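# Push the office chair fully under the desk

## Task

Slide the office chair completely under the desk so that it finishes upright and level, resting on every wheel; a chair that tips over or ends up leaning is a failure, and it must stay in place without the robot holding it there.

## Robot and tools

ROBOT. A Hello Robot Stretch 3 with one arm: a two-wheeled base (0.33 m long, 0.34 m wide), a lift that moves the arm up and down a mast, and a telescoping arm that reaches out to the robot's RIGHT side, ending in a wrist (yaw, pitch, roll) and a gripper. The base can only drive straight or spin in place, never sideways, so to move the gripper forward you drive the base. Spins pivot about the point between the drive wheels, 0.05 m behind the front edge; with the arm pulled in and wrist folded, the swept circle has radius 0.28 m, and an unfolded level wrist reaches beyond it.

FRAMES. Base frame: origin on the floor between the drive wheels, x forward, y left, z up. hand_pose is reported in this frame, located where closed fingertips meet. Odometry frame is the base frame at the start. Heading is positive to the left, range -3.142 to 3.142.

execute_actions takes "actions", a list run in order. Each action may hold "robot", "steps" (1 to 450 control steps at 30 per second; default 1) and "until" (needs steps; ends the action as soon as all its conditions hold). {"steps": n} alone only waits. "robot" is one command, a list of up to 8 commands run one after another (each starts when the previous ends "done"; "off_target" for base or gripper_m also lets it continue), or {"stop": true}, which brakes everything and clears the queue. A command can contain:
- "base": exactly one of {"translate_m": d}, a relative drive in metres from where the base is when that command begins, forward positive, |d| at most 1; or {"rotate_rad": d}, a relative turn in place, left/counter-clockwise positive, |d| at most 3.2.
- "joints": absolute targets by name (unnamed joints keep their goals): lift_m 0 to 1.1 (arm height); arm_m 0 to 0.52 (extension); wrist_yaw_rad -1.345 to 4.42 (0 along the arm, positive toward the front, 3.0 folded over the base); wrist_pitch_rad -1.57 to 0.451 (0 level, negative tips fingers down); wrist_roll_rad -2.911 to 2.911; gripper_m -0.089 to 0.179 (bigger is wider; actual fingertip gap is 0.007 to 0.025 less, zero below 0.007); head_pan_rad -3.953 to 1.73 (0 forward, positive left, -1.57 looks along the arm); head_tilt_rad -1.53 to 0.419 (negative down).
- "contact_limits": {"arm_m": effort %, 1 to 100}, how hard the arm may push before stopping; lasts until arm_m's next command.
- In a list, {"pause_s": s} waits up to 15 s.
Motions in one command start together and keep running across later actions. A new command takes over immediately and discards any older queue. Any out-of-range or malformed value rejects the whole call. To wait for everything to finish use "until": {"robot": {"status": "ended"}} with steps 450. Other conditions compare fields, e.g. {"lift_m": [">", 0.3]} or {"base_status": ["!=", "moving"]}; "any" instead of "robot" fires when one motion ends.

SPEED. Full base speed (0.30 m/s, 1.9 rad/s) only with lift_m under 0.30, arm_m under 0.03 and wrist_yaw_rad over 2.54; otherwise 0.10 m/s and 0.63 rad/s.

WRIST SAFETY. Fold or unfold the wrist only with lift_m 0.32 to 0.95, wrist_pitch_rad -0.4 and roll near 0; once folded the lift may drop to 0.25. With yaw below -0.4 keep pitch at -0.5 or lower.

CAMERAS. head_camera (896x504) and nav_camera (672x504 fisheye) move with the head; wrist_camera (644x364) rides on the gripper. Each successful result returns one image per camera. zoom_image takes "camera" and "region" [x0, y0, x1, y1] in pixels (top-left origin, at most 504x504) of that camera's latest picture. An empty actions list just returns the current state.

RESULT LINES. base_status shows progress and goal, e.g. moving (translate_m +0.1200 of +0.3000). joint_goals, joint_status, measured_speeds, motor_effort (percent, positive toward higher values, bracketed peak), refusals, queue and queue_left. Statuses: moving, done, off_target (stuck short, still pushing), contact_stop (lift or arm hit something and went slack), time_out, stopped, not_commanded, torque_fault (wrist servo off for 10 s). on_its_own appears when the robot changed a goal itself, a joint is slack or off, or base_tilt differs by 3 degrees or more from the start. "refused:", "dropped:" and "replaced:" lines explain skipped or superseded goals. lidar_m lists 12 distances in 30-degree sectors starting straight ahead and going counter-clockwise (4th left, 7th behind, 10th right), in a plane 0.17 m high. wrist_depth_mm and head_depth_mm are 7x7 grids of depths in mm.

CAUTIONS. The base has no contact stop and keeps pushing. Pushing with the arm against something rigid while the gripper is above about 0.45 m, repeat pushes after a contact_stop, driving while gripping or pressing something immovable, and snagging furniture (especially reversing) can tip the robot; if tilted, undo the last move in small steps, pull the gripper away, and lower lift_m to about 0.2. Avoid drops, slams, hard hits and long hard pushing. Let every motion end before calling finished_scene with the scene number; the chair must stay in place on its own.

Each tool is called after "Call:" by a JSON object that holds its "api" and its "payload", one argument or row to a line.

## Session

Call:
{"api": "execute_actions", "payload": {
  "actions": []
}}

Scene clock: 0.00 s.
robot.base_odometry: x=+0.000 y=+0.000 heading=+0.000 (m, m, rad; robot's odometry frame)
robot.turned_by_wheels: +0.000 (rad since the last result)
robot.turned_by_imu: +0.000 (rad since the last result)
robot.base_tilt: forward=+1.1 right=-0.8 (deg)
robot.lidar_m: 2.42 2.51 1.39 2.77 2.08 1.33 1.22 1.72 0.76 0.86 0.80 1.23
robot.head_depth_mm: 1722 1924 1916 1902 1924 1911 1898 / 1694 2363 2495 2501 2508 2487 2141 / 1709 2504 3017 2971 2967 2953 2140 / 1694 2482 2911 2962 2896 2881 2144 / 1687 2474 2907 2892 2870 2869 2135 / 1695 2498 2837 2823 2795 2817 2133 / 1657 2490 2762 2792 2774 2736 2133
robot.base_status: not_commanded
robot.joint_positions: lift_m=+0.545 arm_m=+0.001 wrist_yaw_rad=+3.126 wrist_pitch_rad=-0.590 wrist_roll_rad=+0.006 gripper_m=+0.037 head_pan_rad=+0.000 head_tilt_rad=-0.016
robot.joint_goals: lift_m=+0.545 arm_m=+0.001 wrist_yaw_rad=+3.126 wrist_pitch_rad=-0.590 wrist_roll_rad=+0.006 gripper_m=+0.037 head_pan_rad=+0.000 head_tilt_rad=-0.016
robot.joint_status: lift_m=not_commanded arm_m=not_commanded wrist_yaw_rad=not_commanded wrist_pitch_rad=not_commanded wrist_roll_rad=not_commanded gripper_m=not_commanded head_pan_rad=not_commanded head_tilt_rad=not_commanded
robot.measured_speeds: translate_m=+0.000 rotate_rad=+0.000 lift_m=+0.000 arm_m=+0.000 wrist_yaw_rad=+0.000 wrist_pitch_rad=+0.000 wrist_roll_rad=+0.000 head_pan_rad=+0.000 head_tilt_rad=+0.000
robot: refusals=0 queue=idle queue_left=0
robot.motor_effort: left_wheel=+0 right_wheel=+0 lift_m=+36 arm_m=-1 wrist_yaw_rad=+0 wrist_pitch_rad=+7 wrist_roll_rad=+0 gripper_m=+0 head_pan_rad=+0 head_tilt_rad=+2 (%)
robot.hand_pose: x=-0.0182 y=+0.0537 z=+0.5213 quat_wxyz=(+0.212, +0.680, +0.200, +0.673) (m; robot's base frame)
robot.wrist_depth_mm: - - - - - - - / - - - - - - - / - - - - - - - / 959 929 919 912 891 883 862 / 800 793 787 781 787 752 744 / 705 699 693 680 653 669 666 / 629 631 - - 598 595 594
pictures: head_camera (sideways: a quarter turn clockwise sets it upright), nav_camera (sideways: a quarter turn counterclockwise sets it upright), wrist_camera
Images, in order (width x height): head_camera 896x504, nav_camera 672x504, wrist_camera 644x364.

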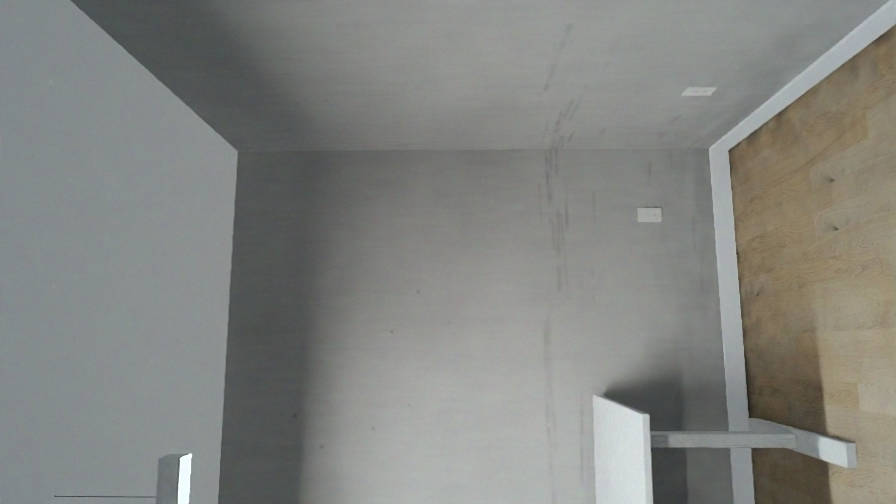

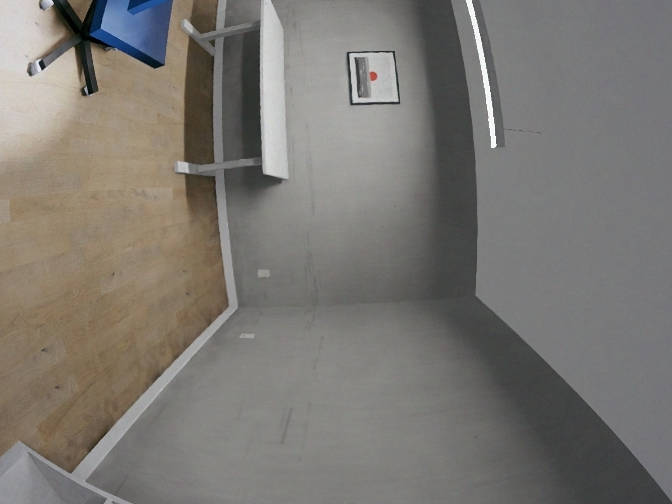

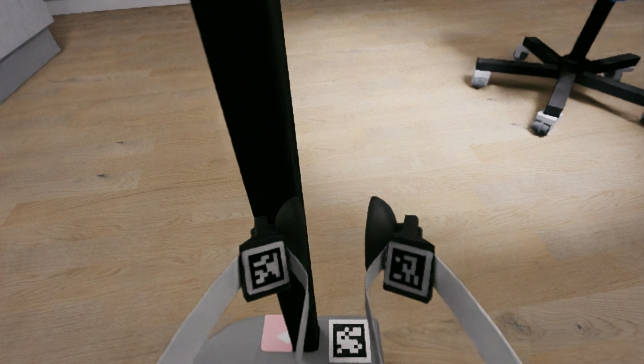

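Call:
{"api": "execute_actions", "payload": {
  "actions": [
    {"robot":{"base":{"rotate_rad":1.5},"joints":{"lift_m":0.27,"wrist_pitch_rad":-0.4,"head_pan_rad":-0.7,"head_tilt_rad":-0.6}},"steps":450,"until":{"robot":{"status":"ended"}}}
  ]
}}

Scene clock: 6.07 s.
robot.base_odometry: x=+0.000 y=+0.000 heading=+1.500 (m, m, rad; robot's odometry frame)
robot.turned_by_wheels: +1.500 (rad since the last result)
robot.turned_by_imu: +1.480 (rad since the last result)
robot.base_tilt: forward=+1.1 right=-0.9 (deg)
robot.lidar_m: 2.76 2.77 1.38 1.23 1.80 0.77 0.76 0.80 0.80 2.08 2.51 1.39
robot.head_depth_mm: 2463 2641 2953 2429 1811 1467 1209 / 2661 2808 3118 2387 1810 1451 1204 / 2847 2982 3136 2321 1764 1462 1205 / 2996 3327 3507 1548 1757 1461 1210 / 3190 3533 1137 1252 1687 1451 1216 / 3004 3266 1210 1412 1760 1457 1213 / 2706 2900 3014 2444 1818 1460 1214
robot.base_status: done (rotate_rad +1.4999 of +1.5000)
robot.joint_positions: lift_m=+0.270 arm_m=+0.001 wrist_yaw_rad=+3.126 wrist_pitch_rad=-0.419 wrist_roll_rad=+0.006 gripper_m=+0.037 head_pan_rad=-0.693 head_tilt_rad=-0.593
robot.joint_goals: lift_m=+0.270 arm_m=+0.001 wrist_yaw_rad=+3.126 wrist_pitch_rad=-0.400 wrist_roll_rad=+0.006 gripper_m=+0.037 head_pan_rad=-0.700 head_tilt_rad=-0.600
robot.joint_status: lift_m=done arm_m=not_commanded wrist_yaw_rad=not_commanded wrist_pitch_rad=done wrist_roll_rad=not_commanded gripper_m=not_commanded head_pan_rad=done head_tilt_rad=done
robot.measured_speeds: translate_m=+0.000 rotate_rad=+0.000 lift_m=+0.000 arm_m=+0.000 wrist_yaw_rad=+0.000 wrist_pitch_rad=+0.000 wrist_roll_rad=+0.000 head_pan_rad=+0.000 head_tilt_rad=+0.000
robot: refusals=0 queue=done queue_left=0
robot.motor_effort: left_wheel=-3(9) right_wheel=+2(9) lift_m=+27(36) arm_m=-1(1) wrist_yaw_rad=+0(0) wrist_pitch_rad=+10(10) wrist_roll_rad=+0(0) gripper_m=+0(1) head_pan_rad=-2(33) head_tilt_rad=-3(28) (%)
robot.hand_pose: x=-0.0178 y=+0.0784 z=+0.2827 quat_wxyz=(+0.153, +0.694, +0.142, +0.689) (m; robot's base frame)
robot.wrist_depth_mm: - - - - - - - / - - - - - - - / - 930 889 899 884 871 839 / 725 713 704 689 671 668 661 / 580 576 568 562 565 549 531 / 483 498 - - - 457 447 / 421 - - - 393 393 389
pictures: head_camera (sideways: a quarter turn clockwise sets it upright), nav_camera (sideways: a quarter turn counterclockwise sets it upright), wrist_camera
Images, in order (width x height): head_camera 896x504, nav_camera 672x504, wrist_camera 644x364.

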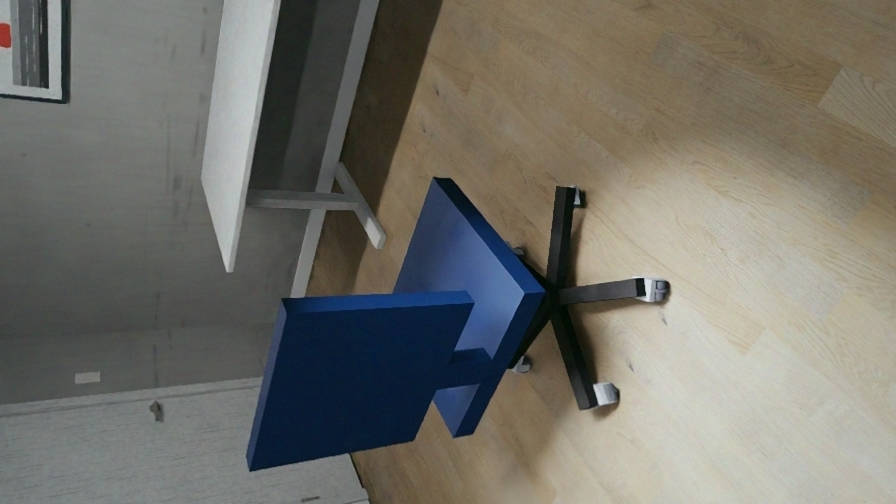

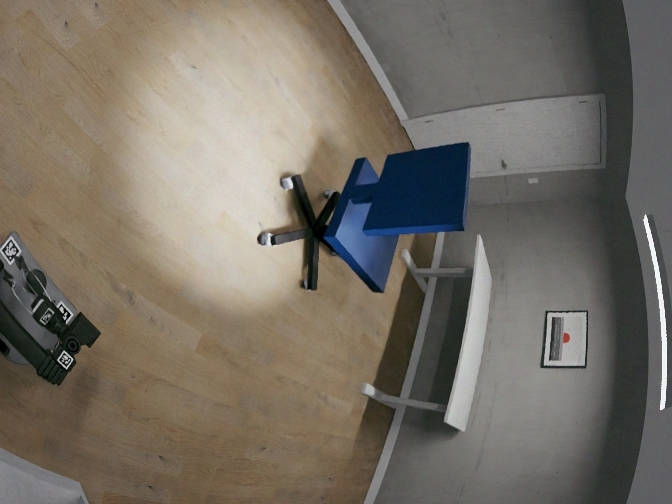

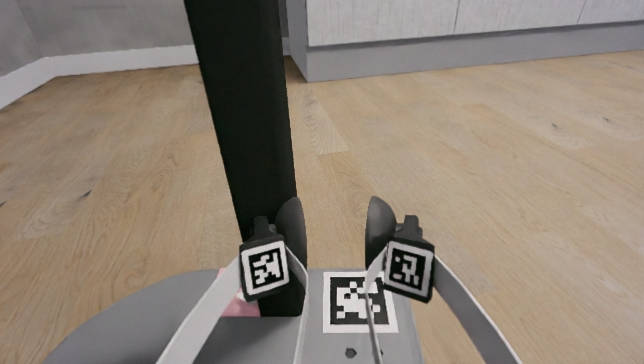

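Call:
{"api": "execute_actions", "payload": {
  "actions": [
    {"robot":[{"base":{"translate_m":1.0}},{"base":{"translate_m":0.19},"joints":{"lift_m":0.45}},{"base":{"rotate_rad":-1.35},"joints":{"wrist_yaw_rad":1.57,"gripper_m":0.17,"head_pan_rad":-0.2,"head_tilt_rad":-0.9}},{"joints":{"wrist_pitch_rad":0}}],"steps":450,"until":{"robot":{"status":"ended"}}}
  ]
}}

Scene clock: 24.80 s.
robot.base_odometry: x=+0.084 y=+1.187 heading=+0.150 (m, m, rad; robot's odometry frame)
robot.turned_by_wheels: -1.350 (rad since the last result)
robot.turned_by_imu: -1.332 (rad since the last result)
robot.base_tilt: forward=+1.1 right=-0.8 (deg)
robot.lidar_m: 0.76 2.29 1.68 1.62 1.67 1.55 1.48 1.54 1.93 1.84 2.22 0.77
robot.head_depth_mm: 2521 2651 660 1566 1425 1237 1096 / 2367 2656 634 803 1342 1241 1105 / 2032 2575 617 766 1312 1241 1096 / 2023 2565 597 739 974 1219 1098 / 2024 2567 578 711 975 1243 1095 / 1886 2498 1886 1646 1401 1244 1092 / 1883 2448 2058 1698 1425 1240 1093
robot.base_status: done (rotate_rad -1.3499 of -1.3500)
robot.joint_positions: lift_m=+0.450 arm_m=+0.001 wrist_yaw_rad=+1.573 wrist_pitch_rad=-0.022 wrist_roll_rad=+0.006 gripper_m=+0.170 head_pan_rad=-0.207 head_tilt_rad=-0.889
robot.joint_goals: lift_m=+0.450 arm_m=+0.001 wrist_yaw_rad=+1.570 wrist_pitch_rad=+0.000 wrist_roll_rad=+0.006 gripper_m=+0.170 head_pan_rad=-0.200 head_tilt_rad=-0.900
robot.joint_status: lift_m=done arm_m=not_commanded wrist_yaw_rad=done wrist_pitch_rad=done wrist_roll_rad=not_commanded gripper_m=done head_pan_rad=done head_tilt_rad=done
robot.measured_speeds: translate_m=+0.000 rotate_rad=+0.000 lift_m=+0.000 arm_m=+0.000 wrist_yaw_rad=+0.000 wrist_pitch_rad=+0.000 wrist_roll_rad=+0.000 head_pan_rad=+0.000 head_tilt_rad=+0.000
robot: refusals=0 queue=done queue_left=0
robot.motor_effort: left_wheel=+2(12) right_wheel=-3(9) lift_m=+43(44) arm_m=-1(1) wrist_yaw_rad=-1(4) wrist_pitch_rad=+12(11) wrist_roll_rad=+0(0) gripper_m=+0(87) head_pan_rad=+2(26) head_tilt_rad=-5(18) (%)
robot.hand_pose: x=+0.2343 y=-0.1453 z=+0.5586 quat_wxyz=(+0.504, +0.508, -0.495, +0.494) (m; robot's base frame)
robot.wrist_depth_mm: - - 407 403 402 395 - / - - 425 417 407 408 - / - - - 435 426 426 - / - - - 630 537 - - / - - 479 467 460 460 - / - - - - - - - / 887 887 792 760 788 856 832
pictures: head_camera (sideways: a quarter turn clockwise sets it upright), nav_camera (sideways: a quarter turn counterclockwise sets it upright), wrist_camera
Images, in order (width x height): head_camera 896x504, nav_camera 672x504, wrist_camera 644x364.

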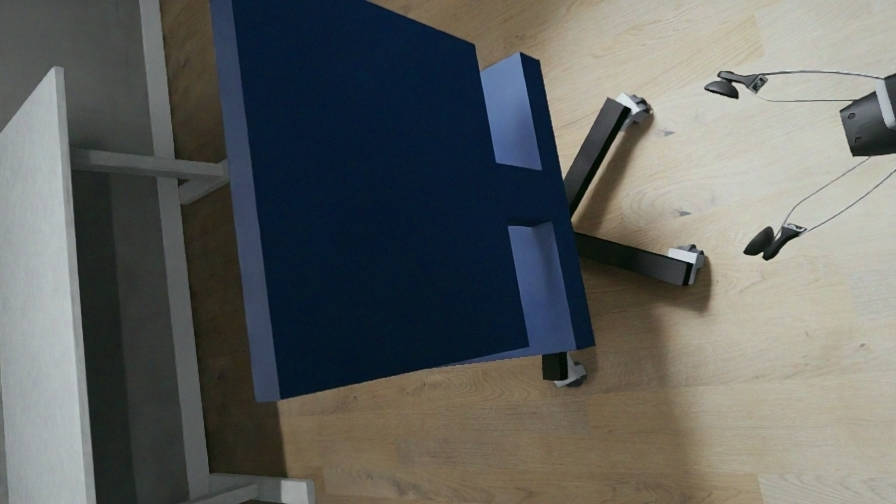

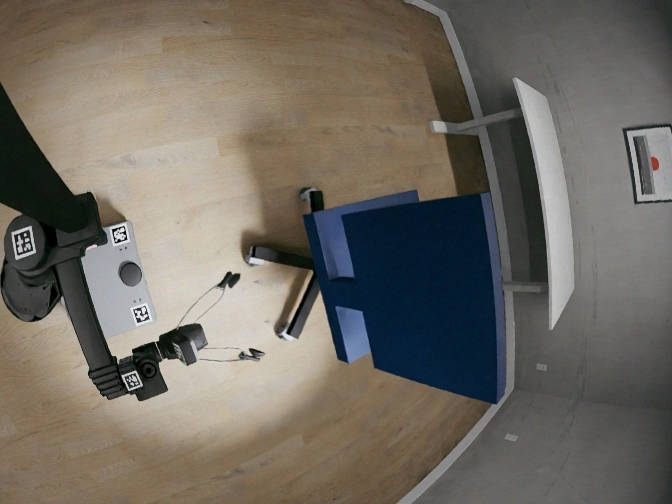

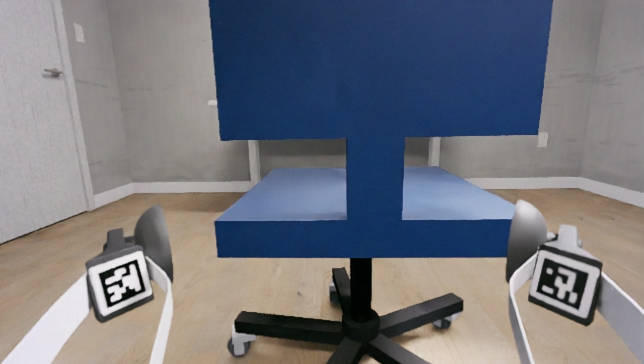

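Call:
{"api": "execute_actions", "payload": {
  "actions": [
    {"robot":{"base":{"translate_m":0.24},"joints":{"arm_m":0.07,"lift_m":0.44}},"steps":450,"until":{"robot":{"status":"ended"}}}
  ]
}}

Scene clock: 33.77 s.
robot.base_odometry: x=+0.322 y=+1.223 heading=+0.150 (m, m, rad; robot's odometry frame)
robot.turned_by_wheels: +0.000 (rad since the last result)
robot.turned_by_imu: +0.000 (rad since the last result)
robot.base_tilt: forward=+1.1 right=-0.8 (deg)
robot.lidar_m: 2.02 2.29 1.68 1.61 1.67 1.79 1.72 1.78 2.02 1.84 2.21 0.54
robot.head_depth_mm: 2282 2569 2047 435 574 1108 1121 / 1872 2472 2058 425 540 837 1102 / 1748 2408 2070 413 511 788 1096 / 1745 2434 2058 410 486 775 1057 / 1754 2376 2042 403 461 787 1096 / 1663 2358 2072 1695 1432 1230 1091 / 1673 2292 2016 1687 1429 1237 1095
robot.base_status: done (translate_m +0.2400 of +0.2400)
robot.joint_positions: lift_m=+0.440 arm_m=+0.070 wrist_yaw_rad=+1.573 wrist_pitch_rad=-0.021 wrist_roll_rad=+0.006 gripper_m=+0.170 head_pan_rad=-0.207 head_tilt_rad=-0.889
robot.joint_goals: lift_m=+0.440 arm_m=+0.070 wrist_yaw_rad=+1.570 wrist_pitch_rad=+0.000 wrist_roll_rad=+0.006 gripper_m=+0.170 head_pan_rad=-0.200 head_tilt_rad=-0.900
robot.joint_status: lift_m=done arm_m=done wrist_yaw_rad=done wrist_pitch_rad=done wrist_roll_rad=not_commanded gripper_m=done head_pan_rad=done head_tilt_rad=done
robot.measured_speeds: translate_m=+0.000 rotate_rad=+0.000 lift_m=+0.000 arm_m=+0.000 wrist_yaw_rad=+0.000 wrist_pitch_rad=+0.000 wrist_roll_rad=+0.000 head_pan_rad=+0.000 head_tilt_rad=+0.000
robot: refusals=0 queue=done queue_left=0
robot.motor_effort: left_wheel=+3(9) right_wheel=-4(4) lift_m=+27(46) arm_m=+2(2) wrist_yaw_rad=-3(1) wrist_pitch_rad=+11(11) wrist_roll_rad=+0(0) gripper_m=+0(0) head_pan_rad=+3(3) head_tilt_rad=-4(4) (%)
robot.hand_pose: x=+0.2343 y=-0.2142 z=+0.5496 quat_wxyz=(+0.504, +0.507, -0.495, +0.494) (m; robot's base frame)
robot.wrist_depth_mm: 195 193 191 188 186 184 182 / 201 199 196 194 193 191 187 / 208 206 204 201 199 196 193 / - - 603 208 646 - - / - - 387 215 375 373 - / - - 270 223 265 247 - / 241 239 236 232 229 225 224
pictures: head_camera (sideways: a quarter turn clockwise sets it upright), nav_camera (sideways: a quarter turn counterclockwise sets it upright), wrist_camera
Images, in order (width x height): head_camera 896x504, nav_camera 672x504, wrist_camera 644x364.

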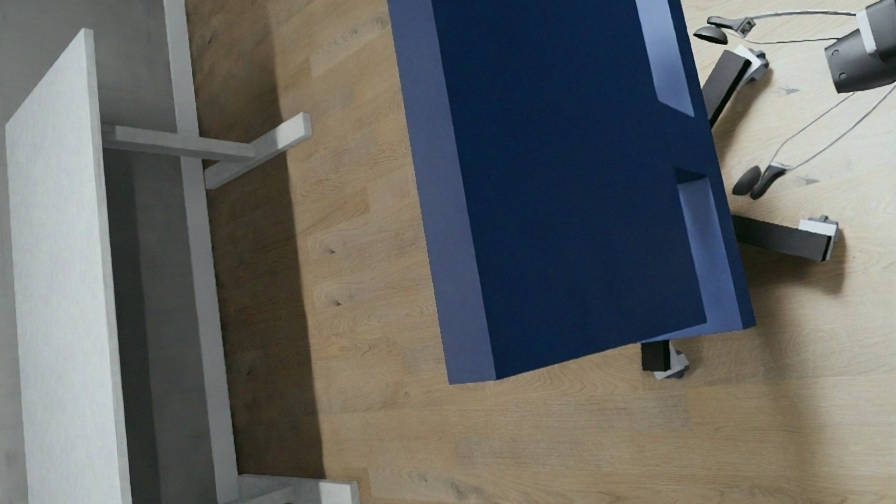

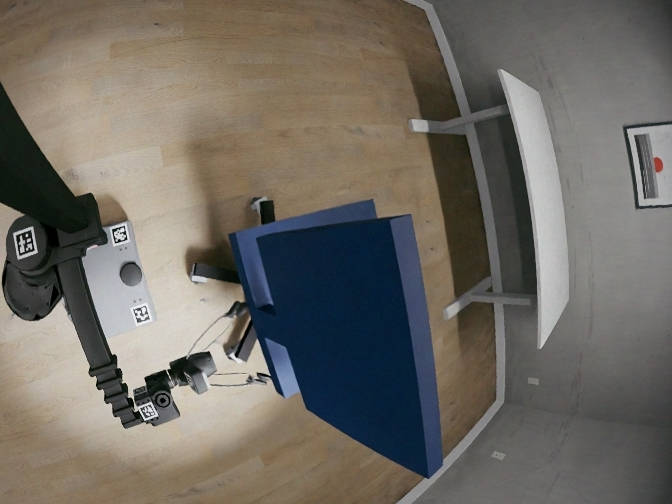

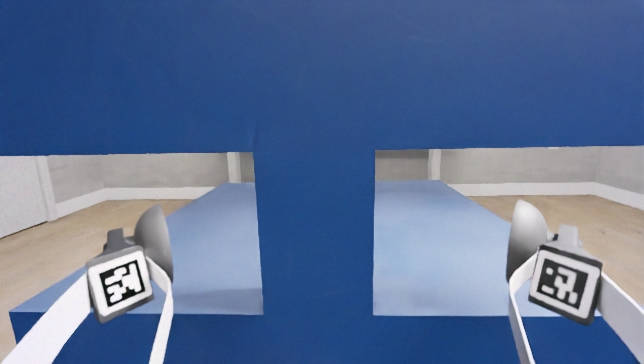

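Call:
{"api": "execute_actions", "payload": {
  "actions": [
    {"robot":[{"base":{"translate_m":0.08},"joints":{"arm_m":0.055,"lift_m":0.42}},{"joints":{"gripper_m":0.04}},{"base":{"translate_m":0.5}}],"steps":450,"until":{"robot":{"status":"ended"}}}
  ]
}}

Scene clock: 46.10 s.
robot.base_odometry: x=+0.895 y=+1.309 heading=+0.150 (m, m, rad; robot's odometry frame)
robot.turned_by_wheels: +0.000 (rad since the last result)
robot.turned_by_imu: +0.000 (rad since the last result)
robot.base_tilt: forward=+1.1 right=-0.8 (deg)
robot.lidar_m: 1.86 1.47 1.67 1.62 1.68 2.29 2.30 2.39 1.95 2.14 2.21 0.45
robot.head_depth_mm: 1654 1284 2051 1689 371 596 1116 / 1610 1281 1937 1691 364 535 1088 / 1574 1279 2054 1689 356 490 1053 / 1569 1218 2065 1696 348 450 1041 / 1540 1227 2026 1691 341 422 1063 / 1495 1175 1983 1695 1395 1243 1095 / 1489 1176 1944 1688 1426 1242 1096
robot.base_status: done (translate_m +0.5000 of +0.5000)
robot.joint_positions: lift_m=+0.420 arm_m=+0.055 wrist_yaw_rad=+1.589 wrist_pitch_rad=-0.021 wrist_roll_rad=+0.006 gripper_m=+0.044 head_pan_rad=-0.207 head_tilt_rad=-0.889
robot.joint_goals: lift_m=+0.420 arm_m=+0.055 wrist_yaw_rad=+1.570 wrist_pitch_rad=+0.000 wrist_roll_rad=+0.006 gripper_m=+0.043 head_pan_rad=-0.200 head_tilt_rad=-0.900
robot.joint_status: lift_m=done arm_m=done wrist_yaw_rad=done wrist_pitch_rad=done wrist_roll_rad=not_commanded gripper_m=done head_pan_rad=done head_tilt_rad=done
robot.measured_speeds: translate_m=+0.000 rotate_rad=+0.000 lift_m=+0.000 arm_m=+0.000 wrist_yaw_rad=+0.000 wrist_pitch_rad=+0.000 wrist_roll_rad=+0.000 head_pan_rad=+0.000 head_tilt_rad=+0.000
robot: refusals=0 queue=done queue_left=0
robot.on_its_own: wrist_yaw_rad is at rest, and its effort (-14) is outside its rest range (-12 to +12)
robot.motor_effort: left_wheel=+2(10) right_wheel=+4(25) lift_m=+28(25) arm_m=-2(4) wrist_yaw_rad=-14(14) wrist_pitch_rad=+11(11) wrist_roll_rad=+0(0) gripper_m=-22(98) head_pan_rad=+3(3) head_tilt_rad=-4(4) (%)
robot.hand_pose: x=+0.2343 y=-0.1956 z=+0.5297 quat_wxyz=(+0.500, +0.511, -0.491, +0.498) (m; robot's base frame)
robot.wrist_depth_mm: 115 114 113 112 111 110 109 / 118 118 117 115 115 114 112 / - - 121 119 119 - - / - - 459 123 123 - - / - 340 130 128 127 319 - / 253 236 135 133 132 224 221 / 180 179 169 138 138 172 171
pictures: head_camera (sideways: a quarter turn clockwise sets it upright), nav_camera (sideways: a quarter turn counterclockwise sets it upright), wrist_camera
Images, in order (width x height): head_camera 896x504, nav_camera 672x504, wrist_camera 644x364.

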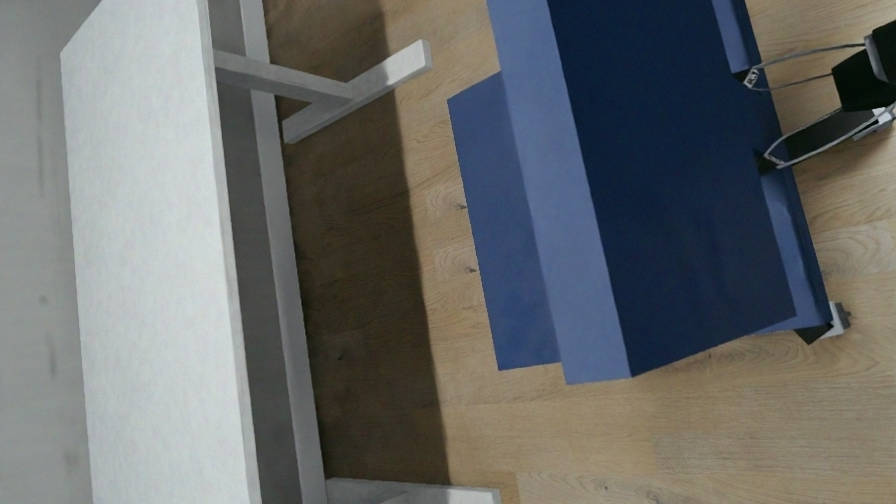

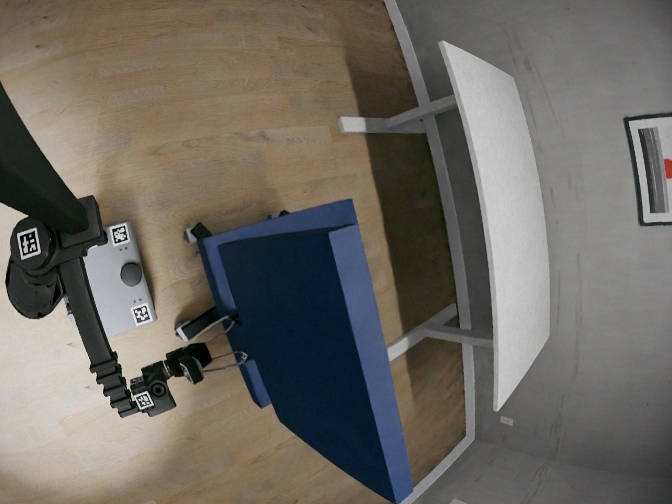

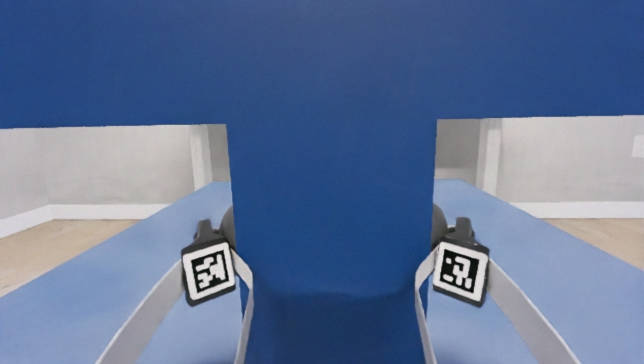

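Works well. Desk edge about 1.1 m ahead.

Call:
{"api": "execute_actions", "payload": {
  "actions": [
    {"robot":{"base":{"translate_m":0.8},"joints":{"head_tilt_rad":-1.2}},"steps":450,"until":{"robot":{"status":"ended"}}}
  ]
}}

Scene clock: 56.90 s.
robot.base_odometry: x=+1.686 y=+1.429 heading=+0.150 (m, m, rad; robot's odometry frame)
robot.turned_by_wheels: +0.000 (rad since the last result)
robot.turned_by_imu: +0.001 (rad since the last result)
robot.base_tilt: forward=+1.1 right=-0.8 (deg)
robot.lidar_m: 1.07 0.74 1.51 1.61 1.69 2.30 3.09 2.89 2.22 2.14 0.98 0.47
robot.head_depth_mm: 841 743 358 495 1223 1179 - / 837 743 358 468 849 1157 1101 / 840 742 353 445 1137 1182 - / 844 739 353 422 815 1188 - / 841 743 667 412 1240 1176 - / 842 744 667 613 1267 1170 1104 / 843 742 666 602 1252 1169 1083
robot.base_status: done (translate_m +0.8000 of +0.8000)
robot.joint_positions: lift_m=+0.420 arm_m=+0.055 wrist_yaw_rad=+1.555 wrist_pitch_rad=-0.021 wrist_roll_rad=+0.006 gripper_m=+0.044 head_pan_rad=-0.207 head_tilt_rad=-1.186
robot.joint_goals: lift_m=+0.420 arm_m=+0.055 wrist_yaw_rad=+1.570 wrist_pitch_rad=+0.000 wrist_roll_rad=+0.006 gripper_m=+0.043 head_pan_rad=-0.200 head_tilt_rad=-1.200
robot.joint_status: lift_m=done arm_m=done wrist_yaw_rad=done wrist_pitch_rad=done wrist_roll_rad=not_commanded gripper_m=done head_pan_rad=done head_tilt_rad=done
robot.measured_speeds: translate_m=+0.000 rotate_rad=+0.000 lift_m=+0.000 arm_m=+0.000 wrist_yaw_rad=+0.000 wrist_pitch_rad=+0.000 wrist_roll_rad=+0.000 head_pan_rad=+0.000 head_tilt_rad=+0.000
robot: refusals=0 queue=done queue_left=0
robot.motor_effort: left_wheel=-2(7) right_wheel=+8(20) lift_m=+27(27) arm_m=-2(2) wrist_yaw_rad=+12(13) wrist_pitch_rad=+11(11) wrist_roll_rad=+0(0) gripper_m=-22(21) head_pan_rad=+2(3) head_tilt_rad=-6(23) (%)
robot.hand_pose: x=+0.2343 y=-0.2043 z=+0.5296 quat_wxyz=(+0.508, +0.503, -0.500, +0.489) (m; robot's base frame)
robot.wrist_depth_mm: 119 118 115 113 111 109 106 / 123 122 119 116 114 112 110 / 963 957 123 121 118 929 922 / - - 461 125 122 950 968 / - 369 132 129 127 319 - / 238 236 206 134 132 230 221 / 180 179 170 139 137 172 171
pictures: head_camera (sideways: a quarter turn clockwise sets it upright), nav_camera (sideways: a quarter turn counterclockwise sets it upright), wrist_camera
Images, in order (width x height): head_camera 896x504, nav_camera 672x504, wrist_camera 644x364.

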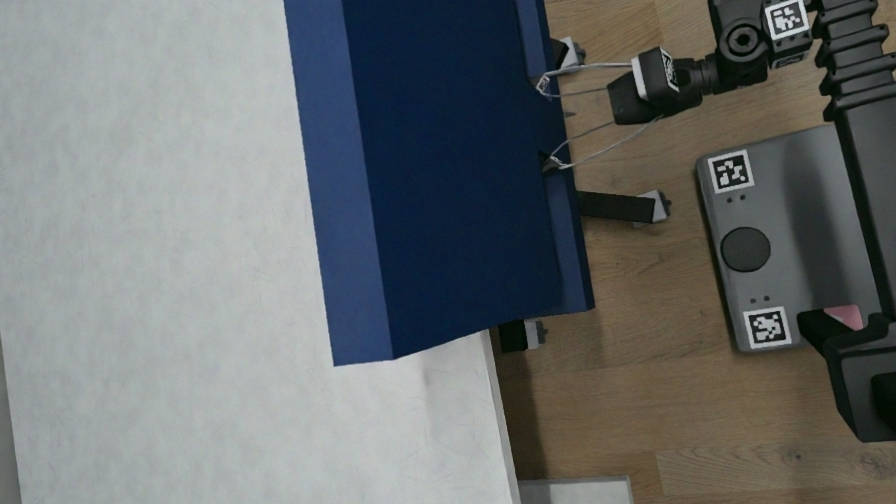

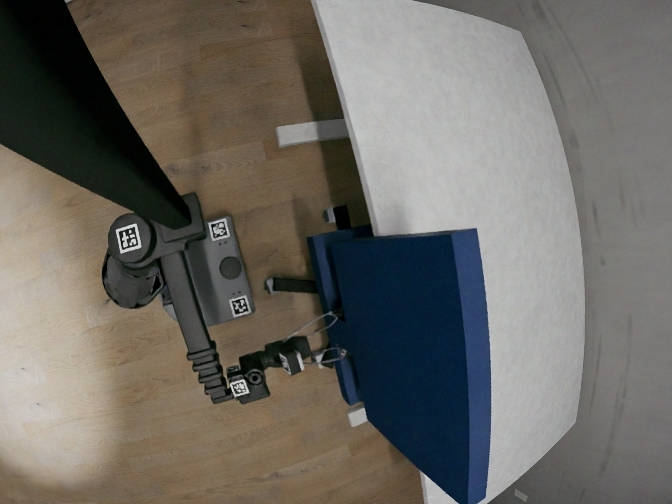

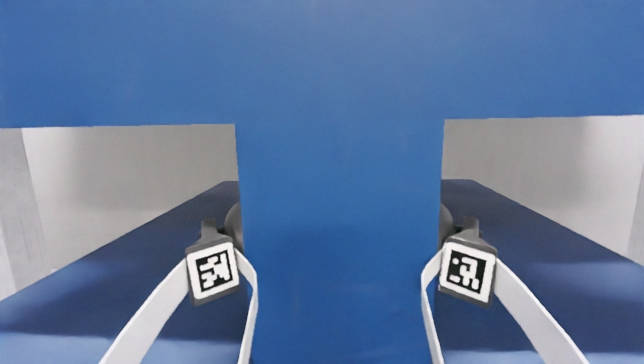

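Call:
{"api": "execute_actions", "payload": {
  "actions": [
    {"robot":[{"base":{"translate_m":0.02}},{"joints":{"gripper_m":0.15}},{"base":{"translate_m":-0.12}}],"steps":450,"until":{"robot":{"status":"ended"}}}
  ]
}}

Call:
{"api": "finished_scene", "payload": {
  "scene": 1
}}

Scene clock: 65.03 s.
robot.base_odometry: x=+1.587 y=+1.414 heading=+0.150 (m, m, rad; robot's odometry frame)
robot.turned_by_wheels: +0.000 (rad since the last result)
robot.turned_by_imu: -0.001 (rad since the last result)
robot.base_tilt: forward=+1.1 right=-0.8 (deg)
robot.lidar_m: 1.16 0.83 1.64 1.60 1.69 2.30 3.00 2.83 2.22 2.14 1.05 0.57
robot.head_depth_mm: 838 413 543 889 1254 1183 - / 839 406 520 835 1275 1151 1100 / 842 403 499 753 1257 1196 - / 841 400 480 699 1249 1185 - / 840 393 463 850 1272 1186 - / 840 744 663 1354 1267 1168 1107 / 839 746 666 1337 1248 1170 1081
robot.base_status: done (translate_m -0.1200 of -0.1200)
robot.joint_positions: lift_m=+0.420 arm_m=+0.055 wrist_yaw_rad=+1.530 wrist_pitch_rad=-0.021 wrist_roll_rad=+0.006 gripper_m=+0.150 head_pan_rad=-0.207 head_tilt_rad=-1.186
robot.joint_goals: lift_m=+0.420 arm_m=+0.055 wrist_yaw_rad=+1.527 wrist_pitch_rad=+0.000 wrist_roll_rad=+0.006 gripper_m=+0.150 head_pan_rad=-0.200 head_tilt_rad=-1.200
robot.joint_status: lift_m=done arm_m=done wrist_yaw_rad=done wrist_pitch_rad=done wrist_roll_rad=not_commanded gripper_m=done head_pan_rad=done head_tilt_rad=done
robot.measured_speeds: translate_m=+0.000 rotate_rad=+0.000 lift_m=+0.000 arm_m=+0.000 wrist_yaw_rad=+0.000 wrist_pitch_rad=+0.000 wrist_roll_rad=+0.000 head_pan_rad=+0.000 head_tilt_rad=+0.000
robot: refusals=0 queue=done queue_left=0
robot.on_its_own: wrist_yaw_rad is held at +1.527, not at your +1.570, by its stall guard, which is not easing now
robot.motor_effort: left_wheel=+1(7) right_wheel=-1(27) lift_m=+28(27) arm_m=-2(2) wrist_yaw_rad=-2(21) wrist_pitch_rad=+11(11) wrist_roll_rad=+0(0) gripper_m=+0(85) head_pan_rad=+2(2) head_tilt_rad=-6(5) (%)
robot.hand_pose: x=+0.2341 y=-0.2105 z=+0.5295 quat_wxyz=(+0.514, +0.497, -0.506, +0.483) (m; robot's base frame)
robot.wrist_depth_mm: 225 223 221 220 219 216 214 / 234 230 228 227 225 222 221 / 640 - - 235 - - 613 / 708 - 603 242 558 - 640 / 701 - 335 251 323 349 638 / 675 - 263 262 258 259 254 / 810 775 782 518 640 757 704
pictures: head_camera (sideways: a quarter turn clockwise sets it upright), nav_camera (sideways: a quarter turn counterclockwise sets it upright), wrist_camera
Images, in order (width x height): head_camera 896x504, nav_camera 672x504, wrist_camera 644x364.

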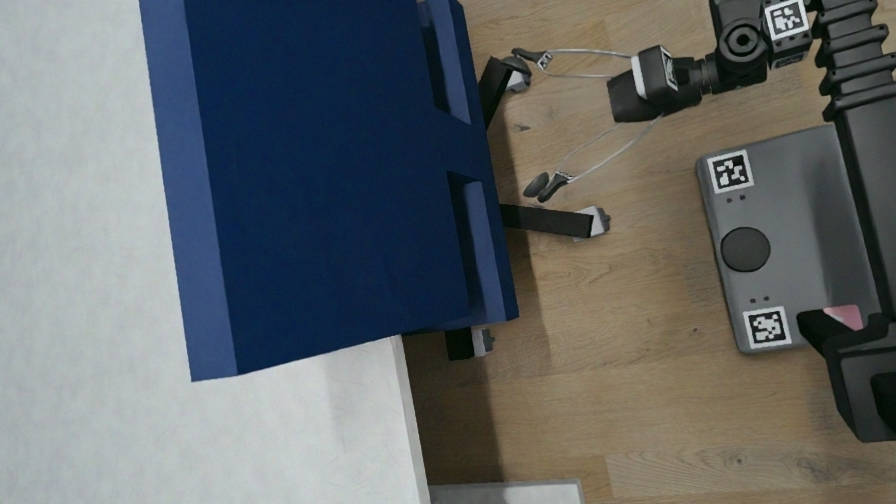

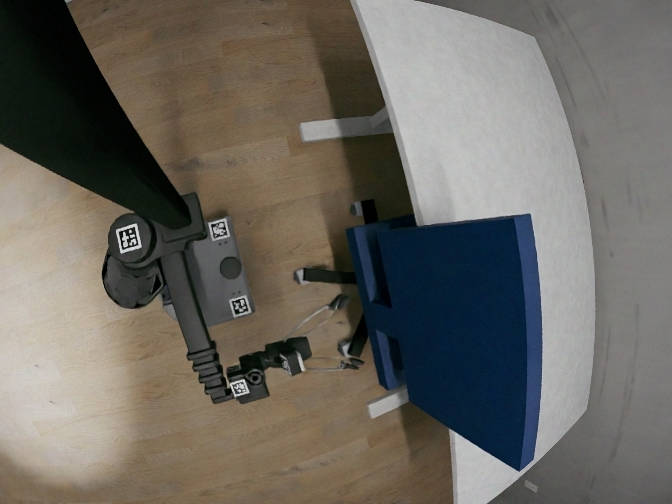

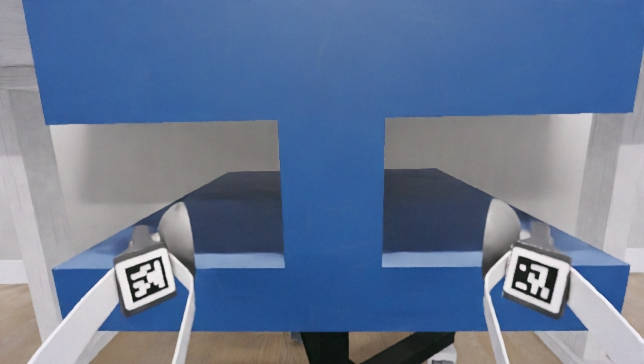

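The scene is finished: the task was done.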